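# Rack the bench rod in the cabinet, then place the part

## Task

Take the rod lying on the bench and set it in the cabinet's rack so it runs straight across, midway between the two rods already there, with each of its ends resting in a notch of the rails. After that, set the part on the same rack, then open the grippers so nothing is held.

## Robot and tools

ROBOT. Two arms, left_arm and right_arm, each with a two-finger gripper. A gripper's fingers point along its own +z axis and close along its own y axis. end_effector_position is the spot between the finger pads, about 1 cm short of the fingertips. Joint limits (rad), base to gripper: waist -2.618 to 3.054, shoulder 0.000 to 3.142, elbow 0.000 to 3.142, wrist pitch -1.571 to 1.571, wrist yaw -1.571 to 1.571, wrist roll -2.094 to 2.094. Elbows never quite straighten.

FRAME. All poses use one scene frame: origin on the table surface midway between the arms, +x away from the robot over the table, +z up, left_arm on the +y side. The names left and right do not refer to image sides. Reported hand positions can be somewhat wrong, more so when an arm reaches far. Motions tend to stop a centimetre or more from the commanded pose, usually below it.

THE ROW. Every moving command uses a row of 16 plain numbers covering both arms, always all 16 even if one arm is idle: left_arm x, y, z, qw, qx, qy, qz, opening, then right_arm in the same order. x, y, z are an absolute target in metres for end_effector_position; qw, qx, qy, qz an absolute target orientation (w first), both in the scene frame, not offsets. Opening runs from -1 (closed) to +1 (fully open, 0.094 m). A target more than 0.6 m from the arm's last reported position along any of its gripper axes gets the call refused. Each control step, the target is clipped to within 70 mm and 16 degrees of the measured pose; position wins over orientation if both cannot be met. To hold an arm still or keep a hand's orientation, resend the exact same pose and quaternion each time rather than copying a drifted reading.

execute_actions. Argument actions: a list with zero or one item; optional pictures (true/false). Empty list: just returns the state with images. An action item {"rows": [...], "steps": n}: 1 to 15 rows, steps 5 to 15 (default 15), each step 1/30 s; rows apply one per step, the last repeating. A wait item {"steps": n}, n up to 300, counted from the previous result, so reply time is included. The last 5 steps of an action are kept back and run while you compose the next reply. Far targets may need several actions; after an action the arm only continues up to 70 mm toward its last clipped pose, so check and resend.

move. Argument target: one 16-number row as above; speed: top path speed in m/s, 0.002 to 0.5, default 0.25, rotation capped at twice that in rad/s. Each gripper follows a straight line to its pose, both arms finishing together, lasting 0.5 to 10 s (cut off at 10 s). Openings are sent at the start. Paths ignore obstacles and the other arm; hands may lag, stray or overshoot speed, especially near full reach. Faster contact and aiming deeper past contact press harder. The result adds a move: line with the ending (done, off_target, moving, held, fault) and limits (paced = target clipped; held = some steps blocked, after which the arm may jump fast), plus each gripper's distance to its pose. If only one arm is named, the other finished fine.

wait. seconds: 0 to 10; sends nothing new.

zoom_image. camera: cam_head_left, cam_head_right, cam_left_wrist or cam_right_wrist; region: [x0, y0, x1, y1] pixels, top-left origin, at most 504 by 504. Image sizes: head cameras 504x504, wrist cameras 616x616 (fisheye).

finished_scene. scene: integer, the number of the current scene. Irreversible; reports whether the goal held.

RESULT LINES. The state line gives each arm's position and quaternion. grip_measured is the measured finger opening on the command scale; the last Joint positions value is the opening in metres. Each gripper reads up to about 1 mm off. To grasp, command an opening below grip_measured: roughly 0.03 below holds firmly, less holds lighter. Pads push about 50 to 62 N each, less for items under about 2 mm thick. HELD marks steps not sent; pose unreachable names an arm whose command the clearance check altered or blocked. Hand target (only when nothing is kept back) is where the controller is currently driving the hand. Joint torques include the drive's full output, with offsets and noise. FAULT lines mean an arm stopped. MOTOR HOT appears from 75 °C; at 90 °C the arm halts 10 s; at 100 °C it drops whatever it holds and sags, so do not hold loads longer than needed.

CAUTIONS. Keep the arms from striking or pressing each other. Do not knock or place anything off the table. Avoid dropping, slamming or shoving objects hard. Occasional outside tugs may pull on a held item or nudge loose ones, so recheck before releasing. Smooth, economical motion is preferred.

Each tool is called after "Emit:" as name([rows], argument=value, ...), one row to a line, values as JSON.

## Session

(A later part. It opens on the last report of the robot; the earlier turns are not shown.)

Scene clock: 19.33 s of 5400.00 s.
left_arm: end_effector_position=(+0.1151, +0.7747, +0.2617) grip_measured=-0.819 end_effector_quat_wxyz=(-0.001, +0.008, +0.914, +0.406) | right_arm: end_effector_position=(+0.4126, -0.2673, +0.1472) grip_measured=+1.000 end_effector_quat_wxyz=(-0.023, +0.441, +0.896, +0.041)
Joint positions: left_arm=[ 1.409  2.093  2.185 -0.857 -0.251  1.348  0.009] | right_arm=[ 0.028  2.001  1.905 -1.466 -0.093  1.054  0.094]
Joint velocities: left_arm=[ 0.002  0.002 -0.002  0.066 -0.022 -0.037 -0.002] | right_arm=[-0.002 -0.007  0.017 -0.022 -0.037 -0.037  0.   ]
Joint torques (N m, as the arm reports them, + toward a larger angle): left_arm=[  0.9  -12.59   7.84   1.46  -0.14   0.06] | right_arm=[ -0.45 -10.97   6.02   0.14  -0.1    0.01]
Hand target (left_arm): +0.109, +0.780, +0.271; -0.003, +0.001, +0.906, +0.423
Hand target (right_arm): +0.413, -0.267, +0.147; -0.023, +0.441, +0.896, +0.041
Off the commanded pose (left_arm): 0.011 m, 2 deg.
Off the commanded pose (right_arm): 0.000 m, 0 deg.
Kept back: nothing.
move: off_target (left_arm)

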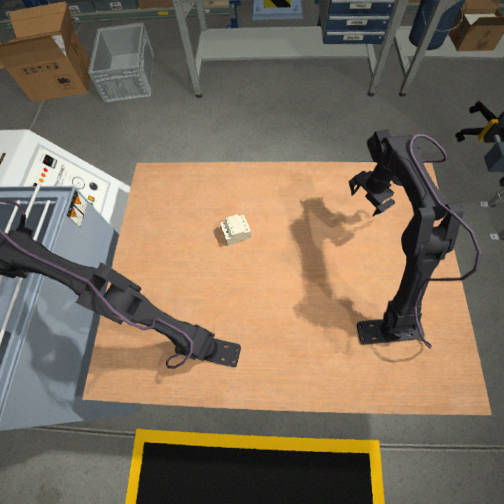

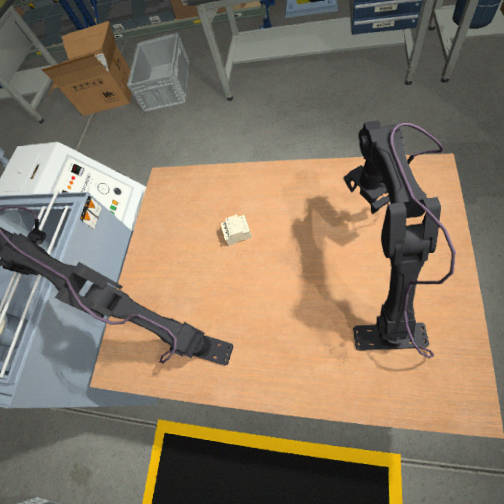

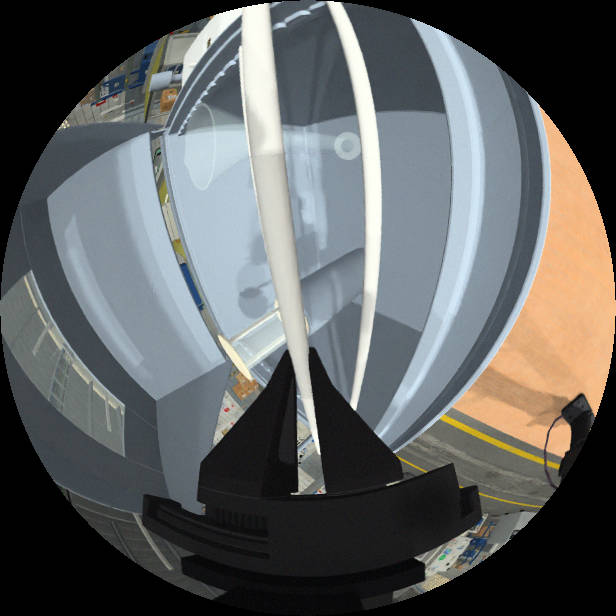

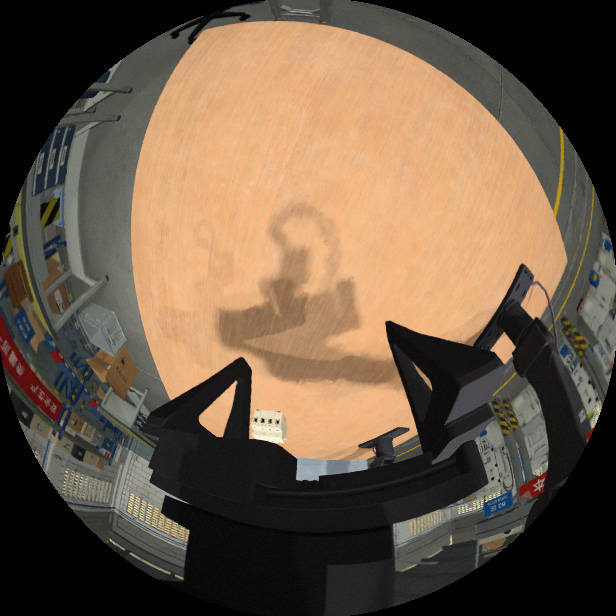

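Emit:
move(target=[0.085,0.805,0.248,0,0,0.924,0.383,-0.85,0.4126,-0.2673,0.1472,-0.023,0.441,0.896,0.041,1], speed=0.04)

Emit:
zoom_image(camera="cam_head_right", region=[0, 170, 100, 270])

Emit:
zoom_image(camera="cam_head_left", region=[0, 160, 100, 260])

Scene clock: 22.97 s of 5400.00 s.
left_arm: end_effector_position=(+0.0880, +0.8025, +0.2378) grip_measured=-0.819 end_effector_quat_wxyz=(-0.004, +0.001, +0.927, +0.375) | right_arm: end_effector_position=(+0.4126, -0.2673, +0.1472) grip_measured=+1.000 end_effector_quat_wxyz=(-0.023, +0.441, +0.896, +0.041)
Joint positions: left_arm=[ 1.486  2.247  2.384 -0.958 -0.192  1.379  0.009] | right_arm=[ 0.028  2.001  1.905 -1.466 -0.093  1.054  0.094]
Joint velocities: left_arm=[ 0.017  0.002  0.022 -0.007  0.037 -0.007 -0.   ] | right_arm=[ 0.007 -0.022 -0.012 -0.007 -0.022 -0.095  0.   ]
Joint torques (N m, as the arm reports them, + toward a larger angle): left_arm=[  0.65 -12.85  10.62   1.1    0.03   0.06] | right_arm=[ -0.01 -11.19   5.89   0.12  -0.1   -0.02]
Hand target (left_arm): +0.085, +0.804, +0.248; +0.000, +0.000, +0.923, +0.384
Hand target (right_arm): +0.413, -0.267, +0.147; -0.023, +0.441, +0.896, +0.041
Off the commanded pose (left_arm): 0.011 m, 1 deg.
Off the commanded pose (right_arm): 0.000 m, 0 deg.
Kept back: nothing.
move: off_target (left_arm)

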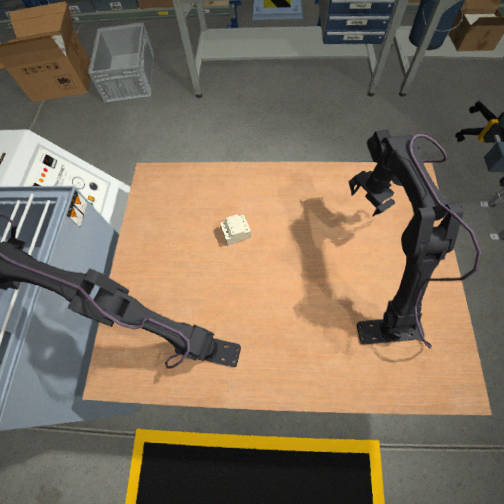

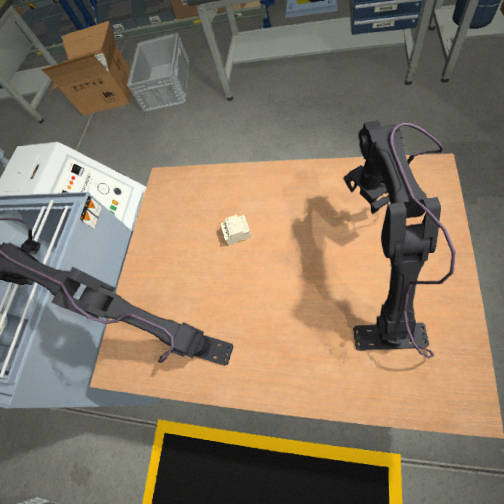

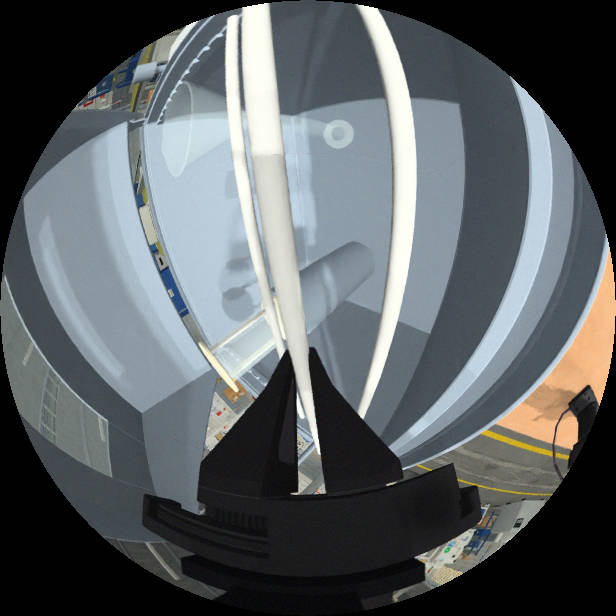

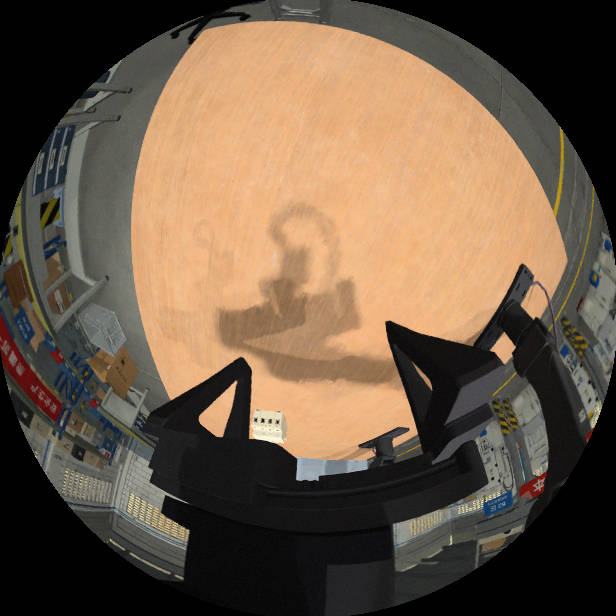

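Region (0, 170, 100, 270) of cam_head_right's 504x504 image, scaled by 5.040, with more detail than that image has.

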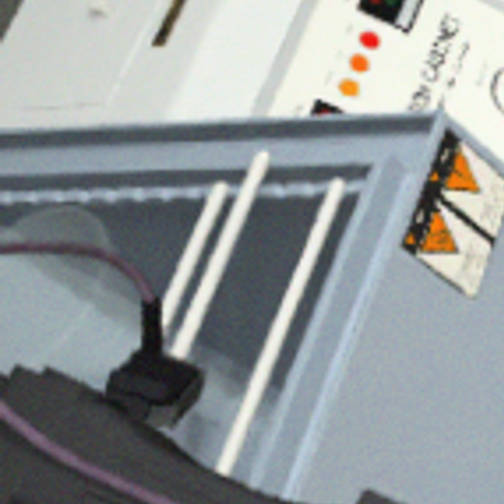

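Region (0, 160, 100, 260) of cam_head_left's 504x504 image, scaled by 5.040, with more detail than that image has.

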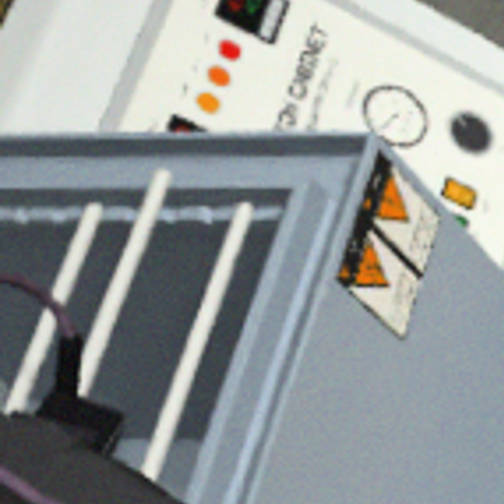

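Emit:
move(target=[0.085,0.814,0.215,0,0,0.924,0.383,-0.85,0.4126,-0.2673,0.1472,-0.023,0.441,0.896,0.041,1], speed=0.03)

Emit:
zoom_image(camera="cam_head_left", region=[0, 170, 80, 250])

Emit:
zoom_image(camera="cam_left_wrist", region=[220, 330, 400, 510])

Emit:
zoom_image(camera="cam_head_right", region=[0, 190, 100, 400])

Scene clock: 24.67 s of 5400.00 s.
left_arm: end_effector_position=(+0.0892, +0.8101, +0.2099) grip_measured=-0.819 end_effector_quat_wxyz=(-0.009, +0.006, +0.928, +0.372) | right_arm: end_effector_position=(+0.4126, -0.2673, +0.1472) grip_measured=+1.000 end_effector_quat_wxyz=(-0.023, +0.441, +0.896, +0.041)
Joint positions: left_arm=[ 1.486  2.247  2.271 -0.853 -0.197  1.39   0.009] | right_arm=[ 0.028  2.001  1.905 -1.466 -0.093  1.054  0.094]
Joint velocities: left_arm=[-0.002 -0.002 -0.002  0.037 -0.007  0.037  0.001] | right_arm=[ 0.012  0.002  0.002  0.051 -0.037  0.051  0.   ]
Joint torques (N m, as the arm reports them, + toward a larger angle): left_arm=[  1.02 -13.89   7.38   1.34   0.08  -0.01] | right_arm=[ -0.4  -11.29   5.91   0.09  -0.07  -0.03]
Hand target (left_arm): +0.085, +0.814, +0.215; -0.000, -0.000, +0.924, +0.383
Hand target (right_arm): +0.413, -0.267, +0.147; -0.023, +0.441, +0.896, +0.041
Off the commanded pose (left_arm): 0.008 m, 2 deg.
Off the commanded pose (right_arm): 0.000 m, 0 deg.
Kept back: nothing.
move: done

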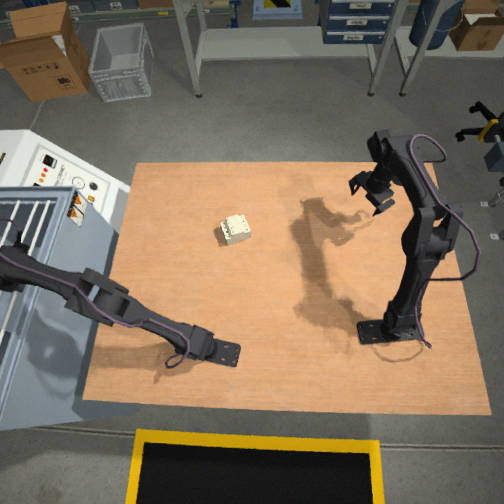

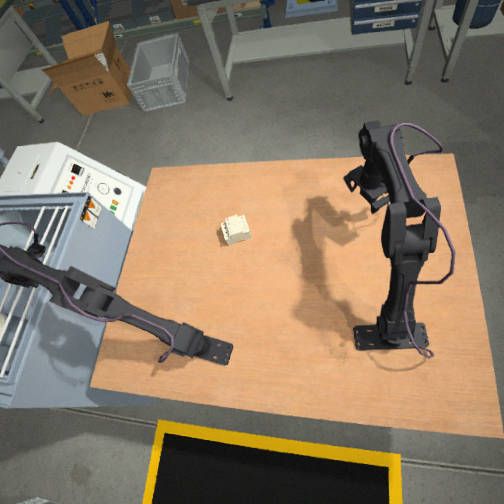

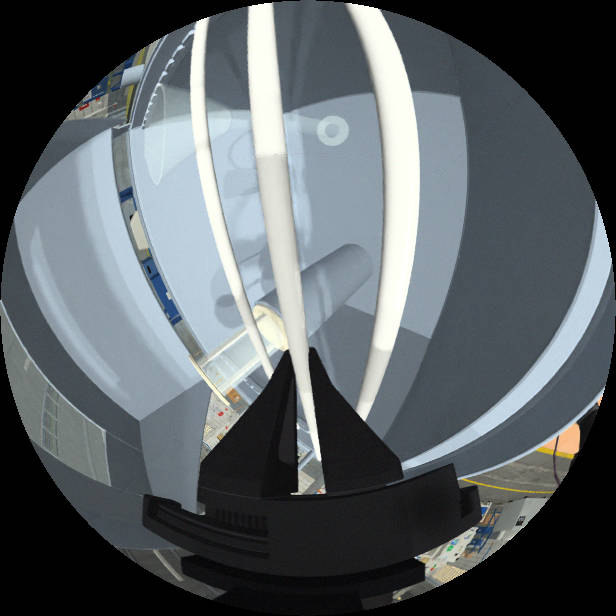

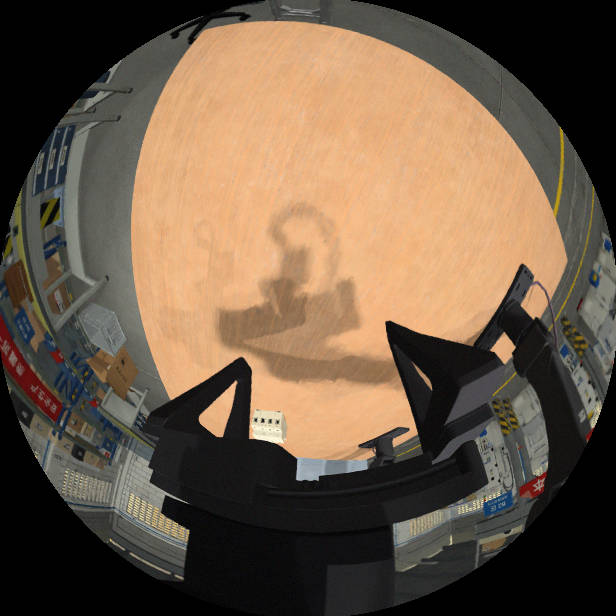

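Region (0, 170, 80, 250) of cam_head_left's 504x504 image, scaled by 6.300, with more detail than that image has.

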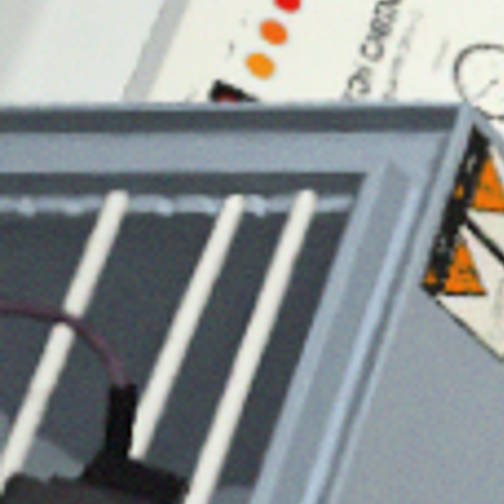

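Region (220, 330, 400, 510) of cam_left_wrist's 616x616 image, scaled by 2.800, with more detail than that image has.

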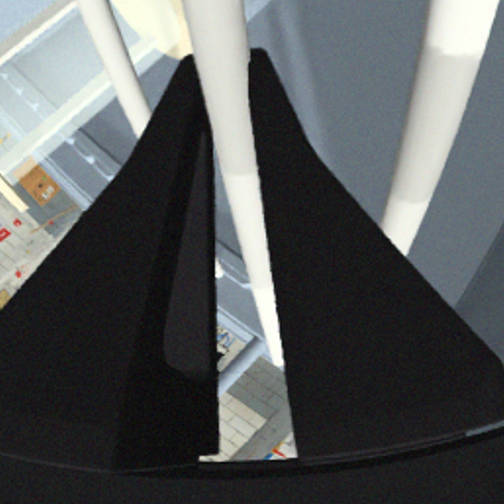

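Region (0, 190, 100, 400) of cam_head_right's 504x504 image, scaled by 2.400, with more detail than that image has; it fills the left 240 columns of this view, and the rest is white.

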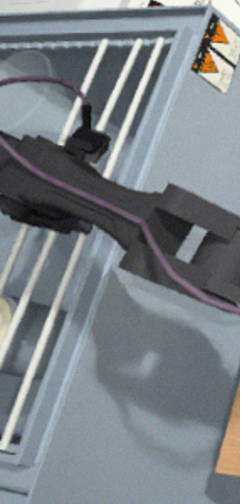

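Emit:
move(target=[0.085,0.83,0.24,0,0,0.924,0.383,-0.85,0.4126,-0.2673,0.1472,-0.023,0.441,0.896,0.041,1], speed=0.03)

Emit:
move(target=[0.105,0.83,0.228,0,0,0.924,0.383,-0.85,0.4126,-0.2673,0.1472,-0.023,0.441,0.896,0.041,1], speed=0.02)

Emit:
zoom_image(camera="cam_head_left", region=[0, 170, 80, 250])

Emit:
zoom_image(camera="cam_left_wrist", region=[220, 330, 400, 510])

Emit:
zoom_image(camera="cam_head_right", region=[0, 190, 100, 400])

Scene clock: 26.63 s of 5400.00 s.
left_arm: end_effector_position=(+0.0899, +0.8301, +0.2344) grip_measured=-0.819 end_effector_quat_wxyz=(-0.002, +0.003, +0.923, +0.385) | right_arm: end_effector_position=(+0.4126, -0.2673, +0.1472) grip_measured=+1.000 end_effector_quat_wxyz=(-0.023, +0.441, +0.896, +0.041)
Joint positions: left_arm=[ 1.497  2.442  2.705 -1.062 -0.183  1.393  0.009] | right_arm=[ 0.028  2.001  1.905 -1.466 -0.093  1.054  0.094]
Joint velocities: left_arm=[-0.017  0.071  0.154 -0.11   0.037 -0.051 -0.001] | right_arm=[ 0.002  0.017  0.017 -0.022 -0.022 -0.037  0.   ]
Joint torques (N m, as the arm reports them, + toward a larger angle): left_arm=[  0.86 -13.63  10.12   1.11   0.     0.03] | right_arm=[ -0.2  -11.34   5.77   0.17  -0.07   0.  ]
Hand target (left_arm): +0.084, +0.829, +0.240; +0.000, +0.000, +0.923, +0.385
Hand target (right_arm): +0.413, -0.267, +0.147; -0.023, +0.441, +0.896, +0.041
Off the commanded pose (left_arm): 0.007 m, 0 deg.
Off the commanded pose (right_arm): 0.000 m, 0 deg.
Kept back: nothing.
move: done

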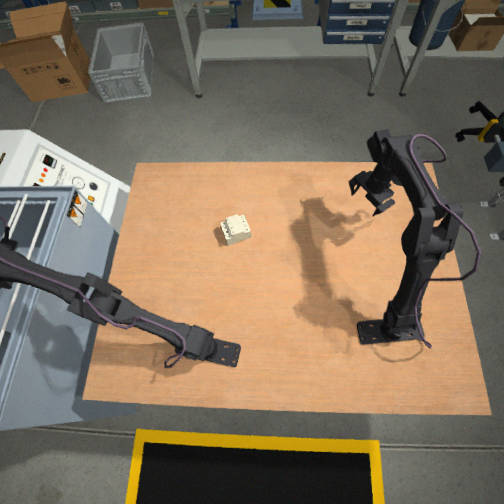

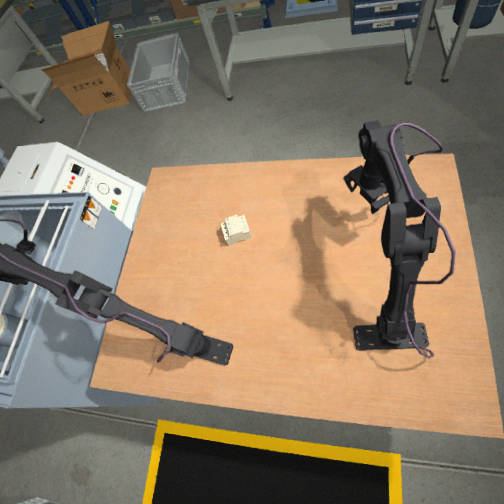

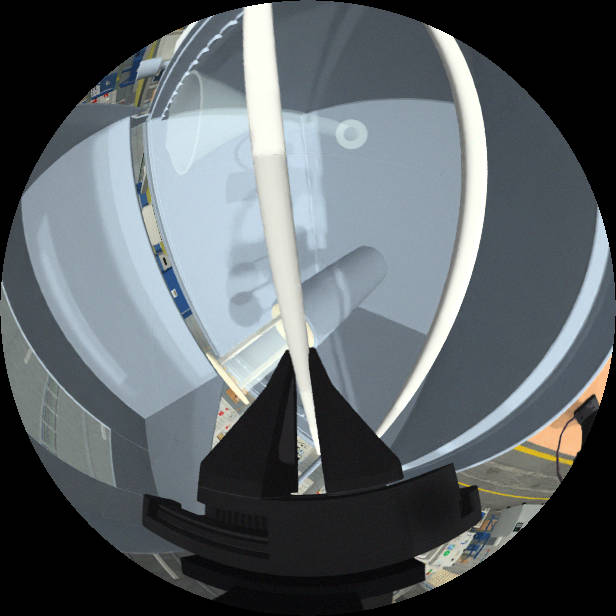

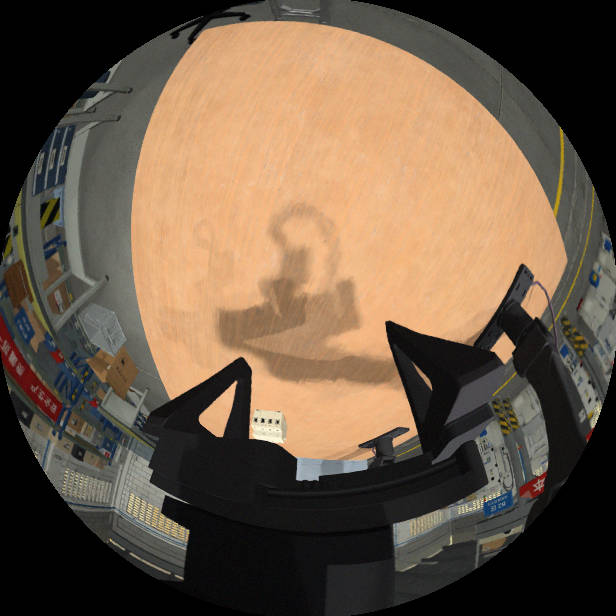

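Scene clock: 27.70 s of 5400.00 s.
left_arm: end_effector_position=(+0.1006, +0.8301, +0.2212) grip_measured=-0.819 end_effector_quat_wxyz=(-0.002, +0.006, +0.927, +0.375) | right_arm: end_effector_position=(+0.4126, -0.2673, +0.1472) grip_measured=+1.000 end_effector_quat_wxyz=(-0.023, +0.441, +0.896, +0.041)
Joint positions: left_arm=[ 1.478  2.465  2.706 -1.063 -0.192  1.382  0.009] | right_arm=[ 0.028  2.001  1.905 -1.466 -0.093  1.054  0.094]
Joint velocities: left_arm=[ 0.012  0.002 -0.007  0.007 -0.007  0.007 -0.001] | right_arm=[-0.002  0.012  0.002  0.037 -0.081  0.007  0.   ]
Joint torques (N m, as the arm reports them, + toward a larger angle): left_arm=[ -0.64 -13.96   9.34   1.13  -0.1   -0.14] | right_arm=[ -0.25 -11.24   5.95   0.13  -0.07  -0.04]
Hand target (left_arm): +0.105, +0.830, +0.228; +0.001, +0.000, +0.924, +0.383
Hand target (right_arm): +0.413, -0.267, +0.147; -0.023, +0.441, +0.896, +0.041
Off the commanded pose (left_arm): 0.008 m, 1 deg.
Off the commanded pose (right_arm): 0.000 m, 0 deg.
Kept back: nothing.
move: done

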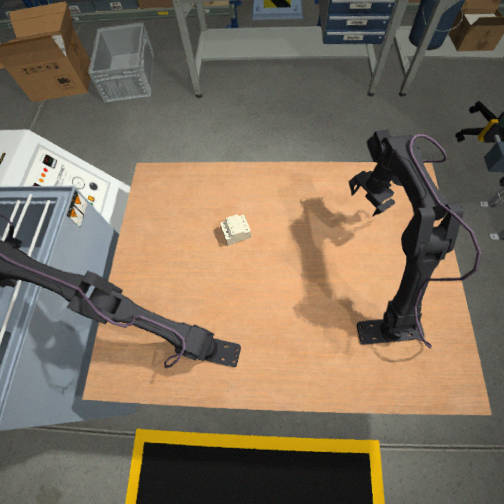

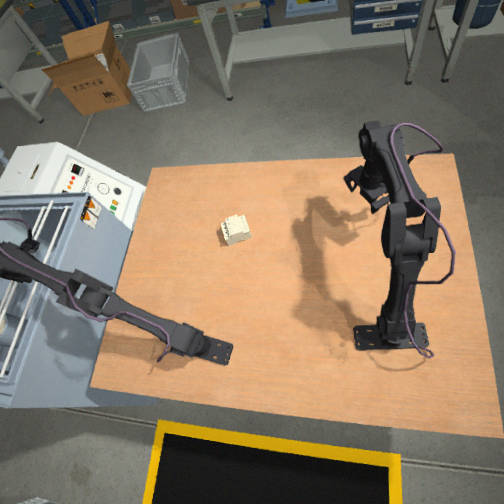

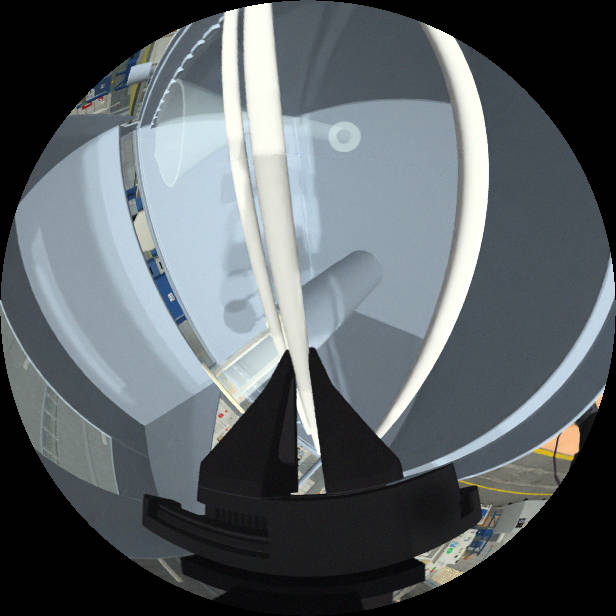

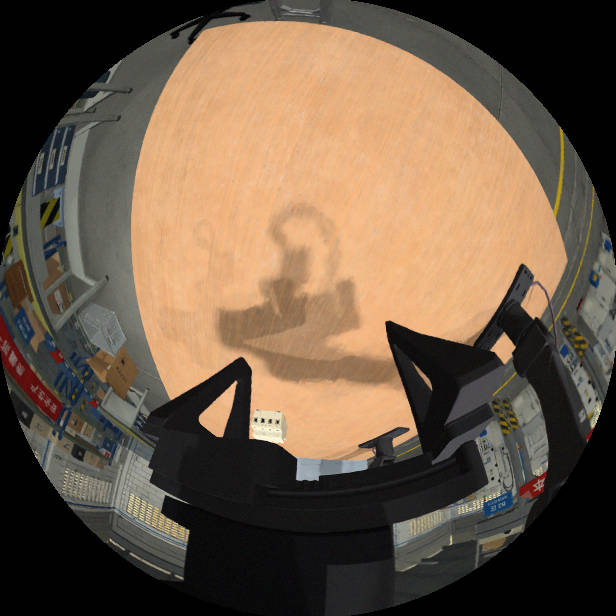

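Region (0, 170, 80, 250) of cam_head_left's 504x504 image, scaled by 6.300, with more detail than that image has.

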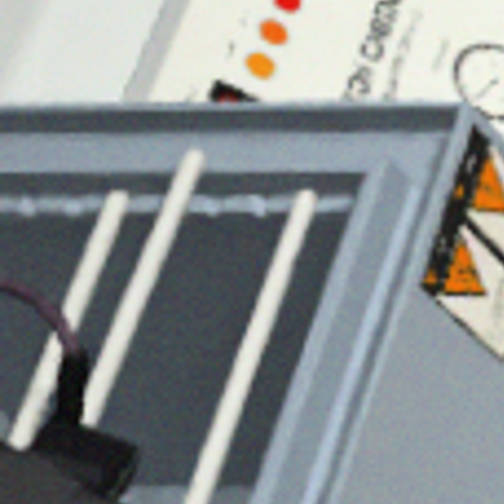

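Region (220, 330, 400, 510) of cam_left_wrist's 616x616 image, scaled by 2.800, with more detail than that image has.

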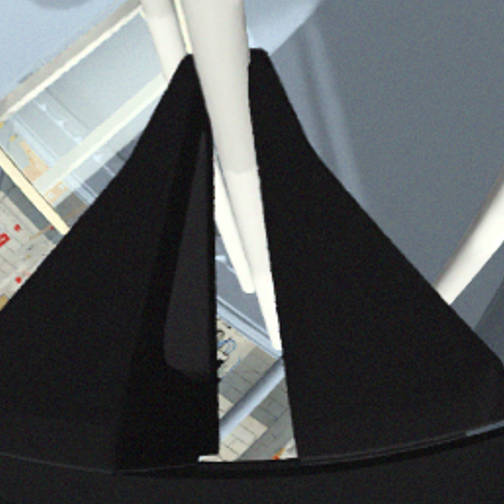

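Region (0, 190, 100, 400) of cam_head_right's 504x504 image, scaled by 2.400, with more detail than that image has; it fills the left 240 columns of this view, and the rest is white.

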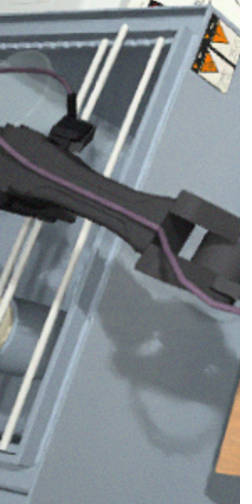

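Emit:
move(target=[0.091,0.824,0.226,-0.008,-0.02,0.924,0.383,-0.85,0.4126,-0.2673,0.1472,-0.023,0.441,0.896,0.041,1], speed=0.02)

Emit:
move(target=[0.091,0.824,0.212,-0.008,-0.02,0.924,0.383,-0.85,0.4126,-0.2673,0.1472,-0.023,0.441,0.896,0.041,1], speed=0.015)

Emit:
zoom_image(camera="cam_head_left", region=[0, 170, 80, 250])

Emit:
zoom_image(camera="cam_left_wrist", region=[260, 390, 360, 490])

Emit:
zoom_image(camera="cam_head_right", region=[0, 190, 100, 400])

Scene clock: 29.80 s of 5400.00 s.
left_arm: end_effector_position=(+0.0975, +0.8243, +0.2102) grip_measured=-0.819 end_effector_quat_wxyz=(-0.004, -0.007, +0.931, +0.366) | right_arm: end_effector_position=(+0.4126, -0.2673, +0.1472) grip_measured=+1.000 end_effector_quat_wxyz=(-0.023, +0.441, +0.896, +0.041)
Joint positions: left_arm=[ 1.478  2.393  2.539 -0.989 -0.2    1.355  0.009] | right_arm=[ 0.028  2.001  1.905 -1.466 -0.093  1.054  0.094]
Joint velocities: left_arm=[ 0.007 -0.022 -0.017  0.022 -0.051  0.037 -0.001] | right_arm=[ 0.007  0.002  0.002 -0.081 -0.051 -0.022  0.   ]
Joint torques (N m, as the arm reports them, + toward a larger angle): left_arm=[  0.37 -16.27   7.09   1.21  -0.25  -0.11] | right_arm=[ -0.08 -11.04   5.91   0.07  -0.12   0.02]
Hand target (left_arm): +0.091, +0.824, +0.226; -0.008, -0.020, +0.924, +0.382
Hand target (right_arm): +0.413, -0.267, +0.147; -0.023, +0.441, +0.896, +0.041
Off the commanded pose (left_arm): 0.017 m, 3 deg.
Off the commanded pose (right_arm): 0.000 m, 0 deg.
Kept back: nothing.
move: off_target (left_arm)

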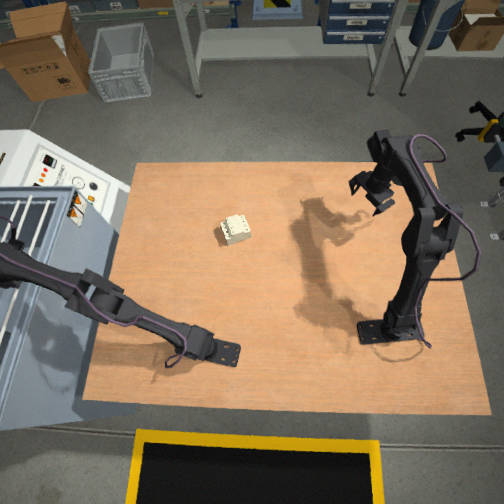

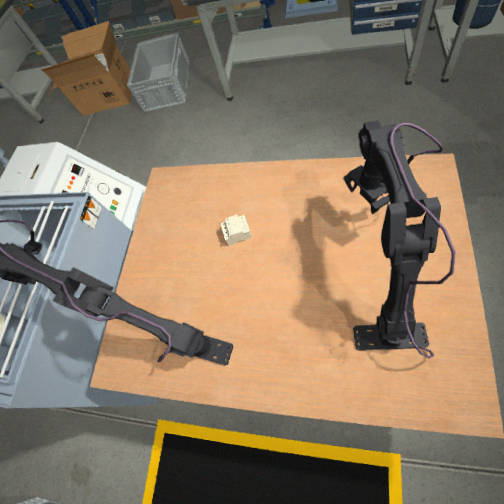

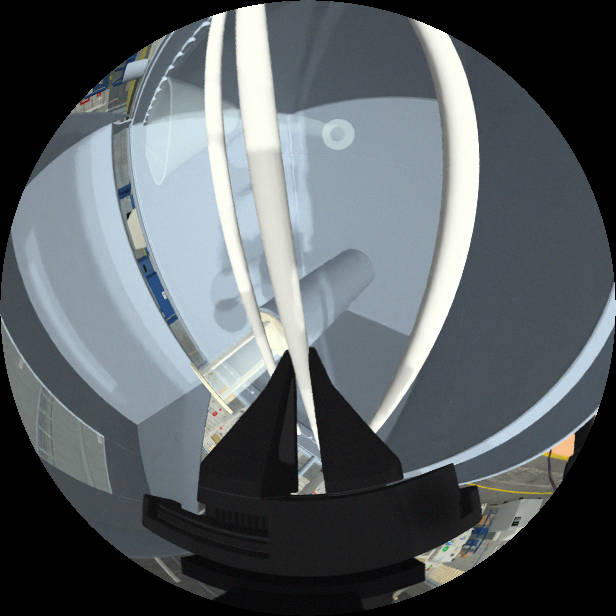

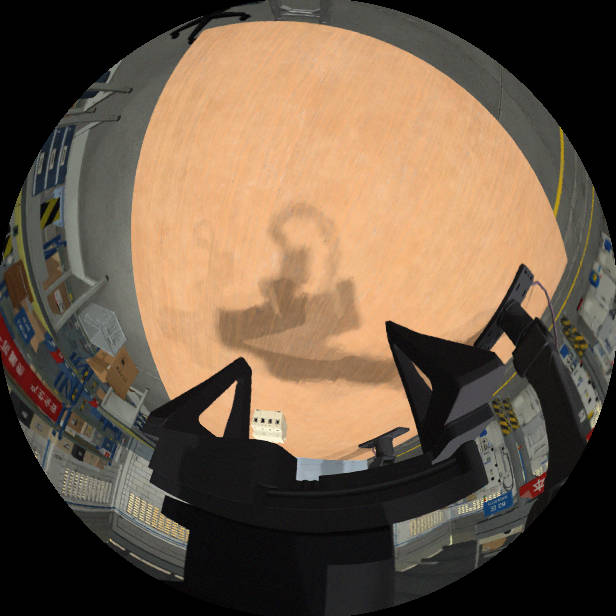

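Scene clock: 31.57 s of 5400.00 s.
left_arm: end_effector_position=(+0.0977, +0.8261, +0.2087) grip_measured=-0.819 end_effector_quat_wxyz=(-0.001, -0.009, +0.925, +0.381) | right_arm: end_effector_position=(+0.4126, -0.2673, +0.1472) grip_measured=+1.000 end_effector_quat_wxyz=(-0.023, +0.441, +0.896, +0.041)
Joint positions: left_arm=[ 1.478  2.337  2.409 -0.883 -0.202  1.355  0.009] | right_arm=[ 0.028  2.001  1.905 -1.466 -0.093  1.054  0.094]
Joint velocities: left_arm=[ 0.007 -0.012  0.002 -0.007  0.022  0.007  0.001] | right_arm=[ 0.007 -0.002 -0.002 -0.007 -0.022  0.051  0.   ]
Joint torques (N m, as the arm reports them, + toward a larger angle): left_arm=[  0.32 -14.98   6.64   1.15  -0.24  -0.11] | right_arm=[ -0.11 -11.2    5.81   0.09  -0.14   0.01]
Hand target (left_arm): +0.091, +0.824, +0.212; -0.008, -0.020, +0.924, +0.382
Hand target (right_arm): +0.413, -0.267, +0.147; -0.023, +0.441, +0.896, +0.041
Off the commanded pose (left_arm): 0.008 m, 2 deg.
Off the commanded pose (right_arm): 0.000 m, 0 deg.
Kept back: nothing.
move: done

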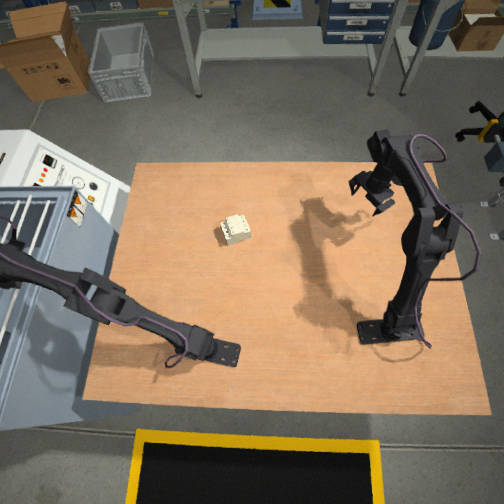

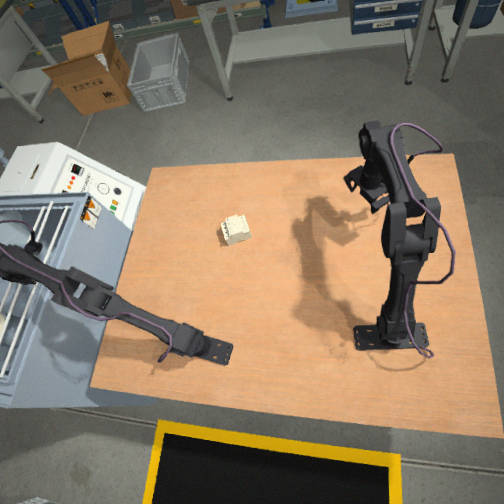

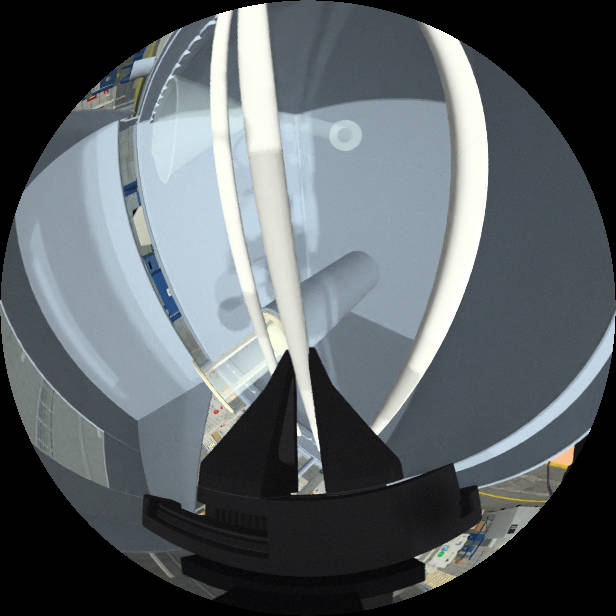

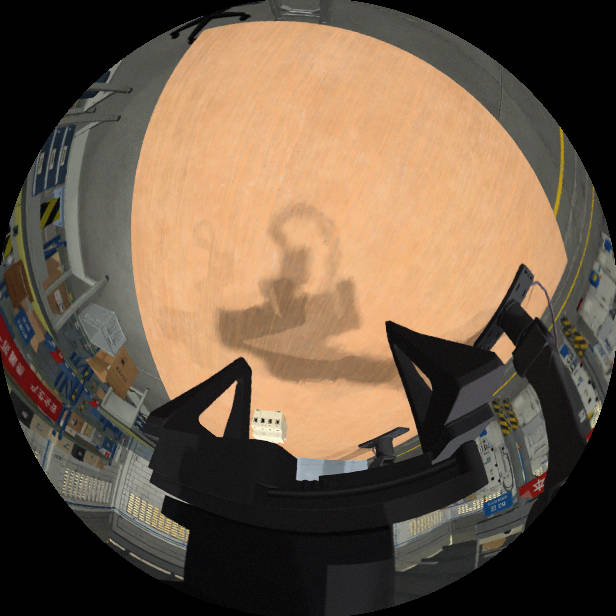

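Region (0, 170, 80, 250) of cam_head_left's 504x504 image, scaled by 6.300, with more detail than that image has.

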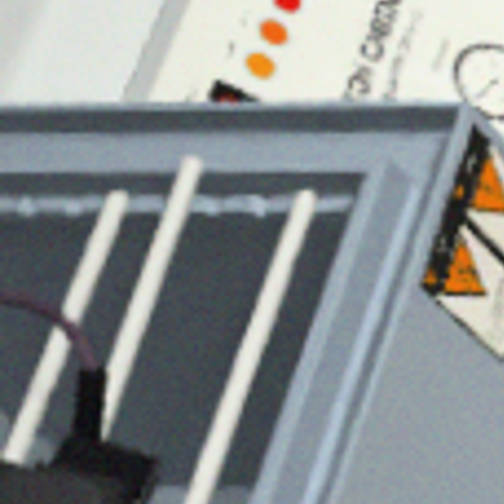

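Region (260, 390, 360, 490) of cam_left_wrist's 616x616 image, scaled by 5.040, with more detail than that image has.

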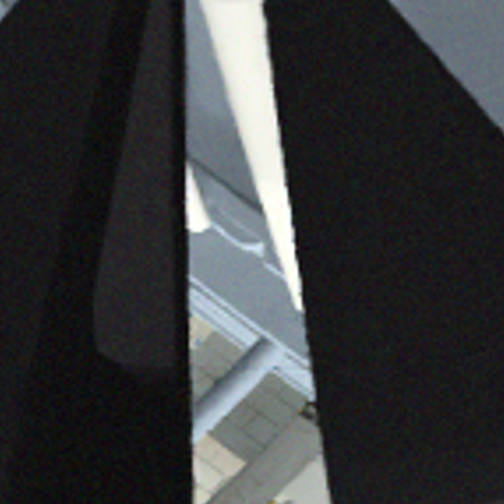

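Region (0, 190, 100, 400) of cam_head_right's 504x504 image, scaled by 2.400, with more detail than that image has; it fills the left 240 columns of this view, and the rest is white.

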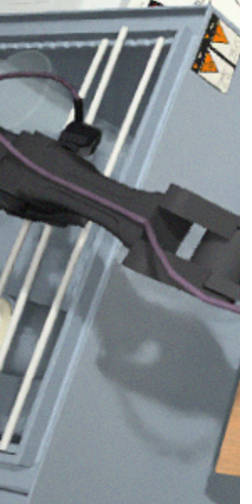

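Far end rests on the rim, near end is inside. Slide −x a few mm.

Emit:
move(target=[0.082,0.82,0.214,-0.008,-0.02,0.924,0.383,-0.85,0.4126,-0.2673,0.1472,-0.023,0.441,0.896,0.041,1], speed=0.01)

Emit:
zoom_image(camera="cam_head_left", region=[0, 170, 80, 250])

Emit:
zoom_image(camera="cam_left_wrist", region=[260, 390, 360, 490])

Emit:
zoom_image(camera="cam_head_right", region=[0, 190, 100, 400])

Scene clock: 33.80 s of 5400.00 s.
left_arm: end_effector_position=(+0.0972, +0.8241, +0.2091) grip_measured=-0.819 end_effector_quat_wxyz=(+0.001, -0.010, +0.922, +0.386) | right_arm: end_effector_position=(+0.4126, -0.2673, +0.1472) grip_measured=+1.000 end_effector_quat_wxyz=(-0.023, +0.441, +0.896, +0.041)
Joint positions: left_arm=[ 1.478  2.303  2.342 -0.838 -0.201  1.355  0.009] | right_arm=[ 0.028  2.001  1.905 -1.466 -0.093  1.054  0.094]
Joint velocities: left_arm=[ 0.007  0.007 -0.002  0.022  0.022  0.022 -0.001] | right_arm=[-0.007 -0.017 -0.012 -0.051  0.007 -0.095  0.   ]
Joint torques (N m, as the arm reports them, + toward a larger angle): left_arm=[  1.35 -15.48   6.9    1.02  -0.15   0.01] | right_arm=[ -0.07 -11.12   5.83   0.12  -0.08   0.02]
Hand target (left_arm): +0.082, +0.820, +0.214; -0.008, -0.020, +0.924, +0.383
Hand target (right_arm): +0.413, -0.267, +0.147; -0.023, +0.441, +0.896, +0.041
Off the commanded pose (left_arm): 0.016 m, 2 deg.
Off the commanded pose (right_arm): 0.000 m, 0 deg.
Kept back: nothing.
move: off_target (left_arm)

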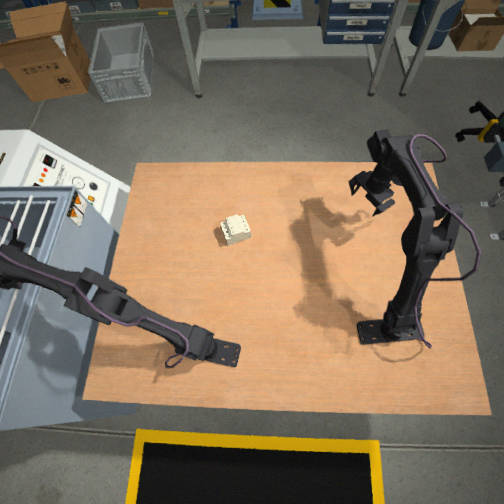

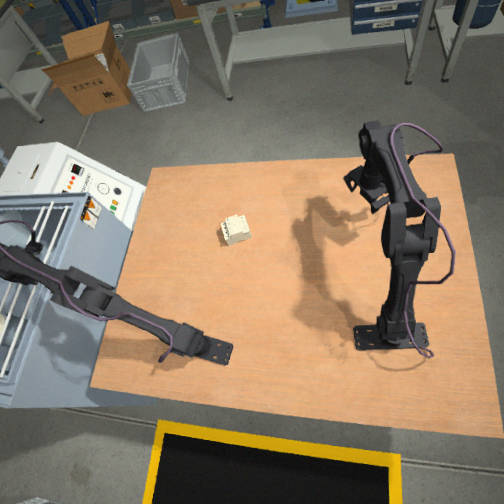

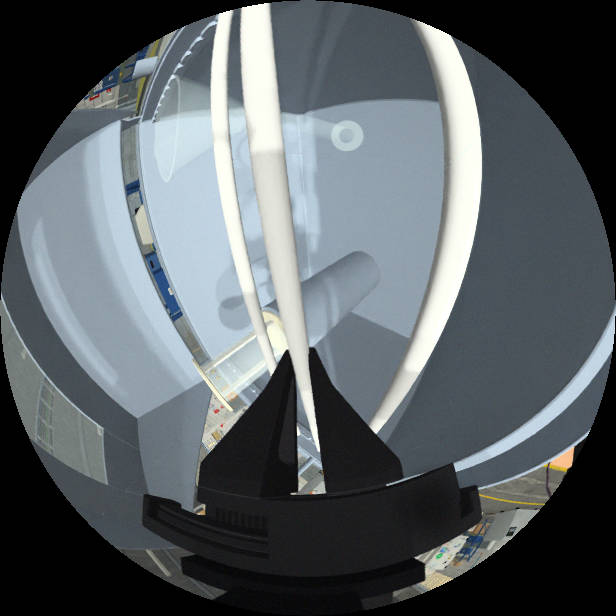

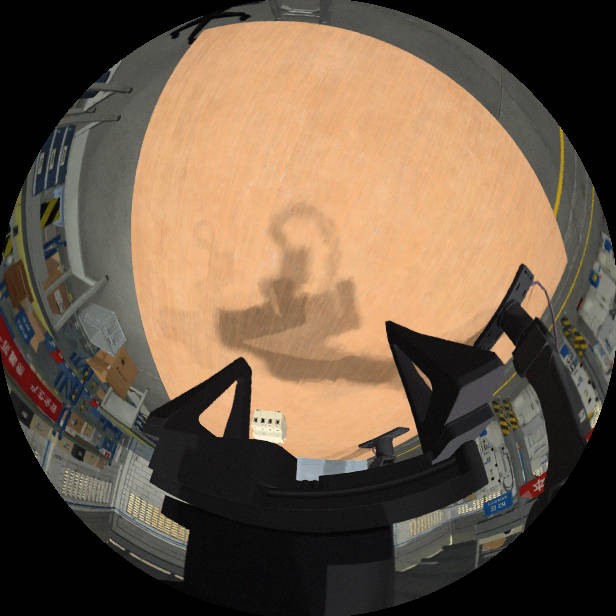

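Region (0, 170, 80, 250) of cam_head_left's 504x504 image, scaled by 6.300, with more detail than that image has.

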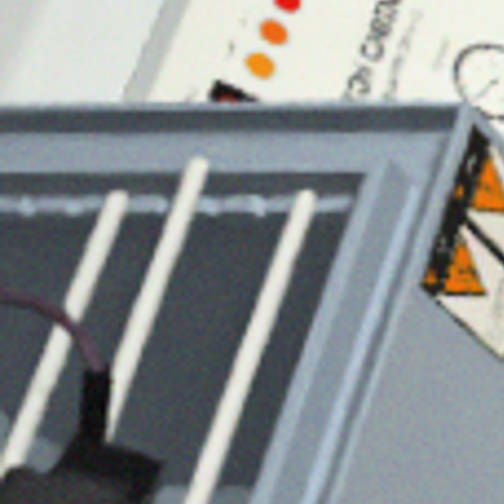

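Region (260, 390, 360, 490) of cam_left_wrist's 616x616 image, scaled by 5.040, with more detail than that image has.

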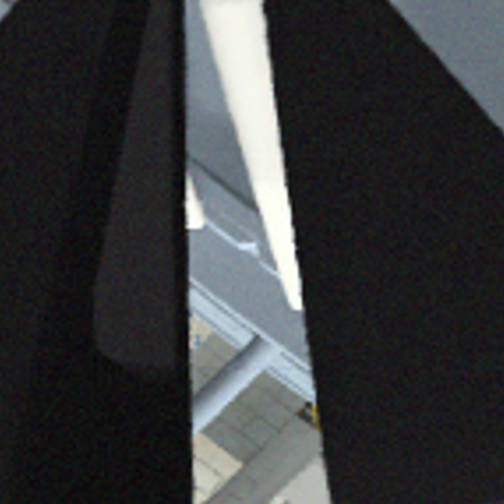

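Region (0, 190, 100, 400) of cam_head_right's 504x504 image, scaled by 2.400, with more detail than that image has; it fills the left 240 columns of this view, and the rest is white.

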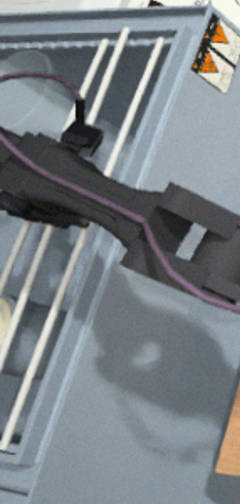

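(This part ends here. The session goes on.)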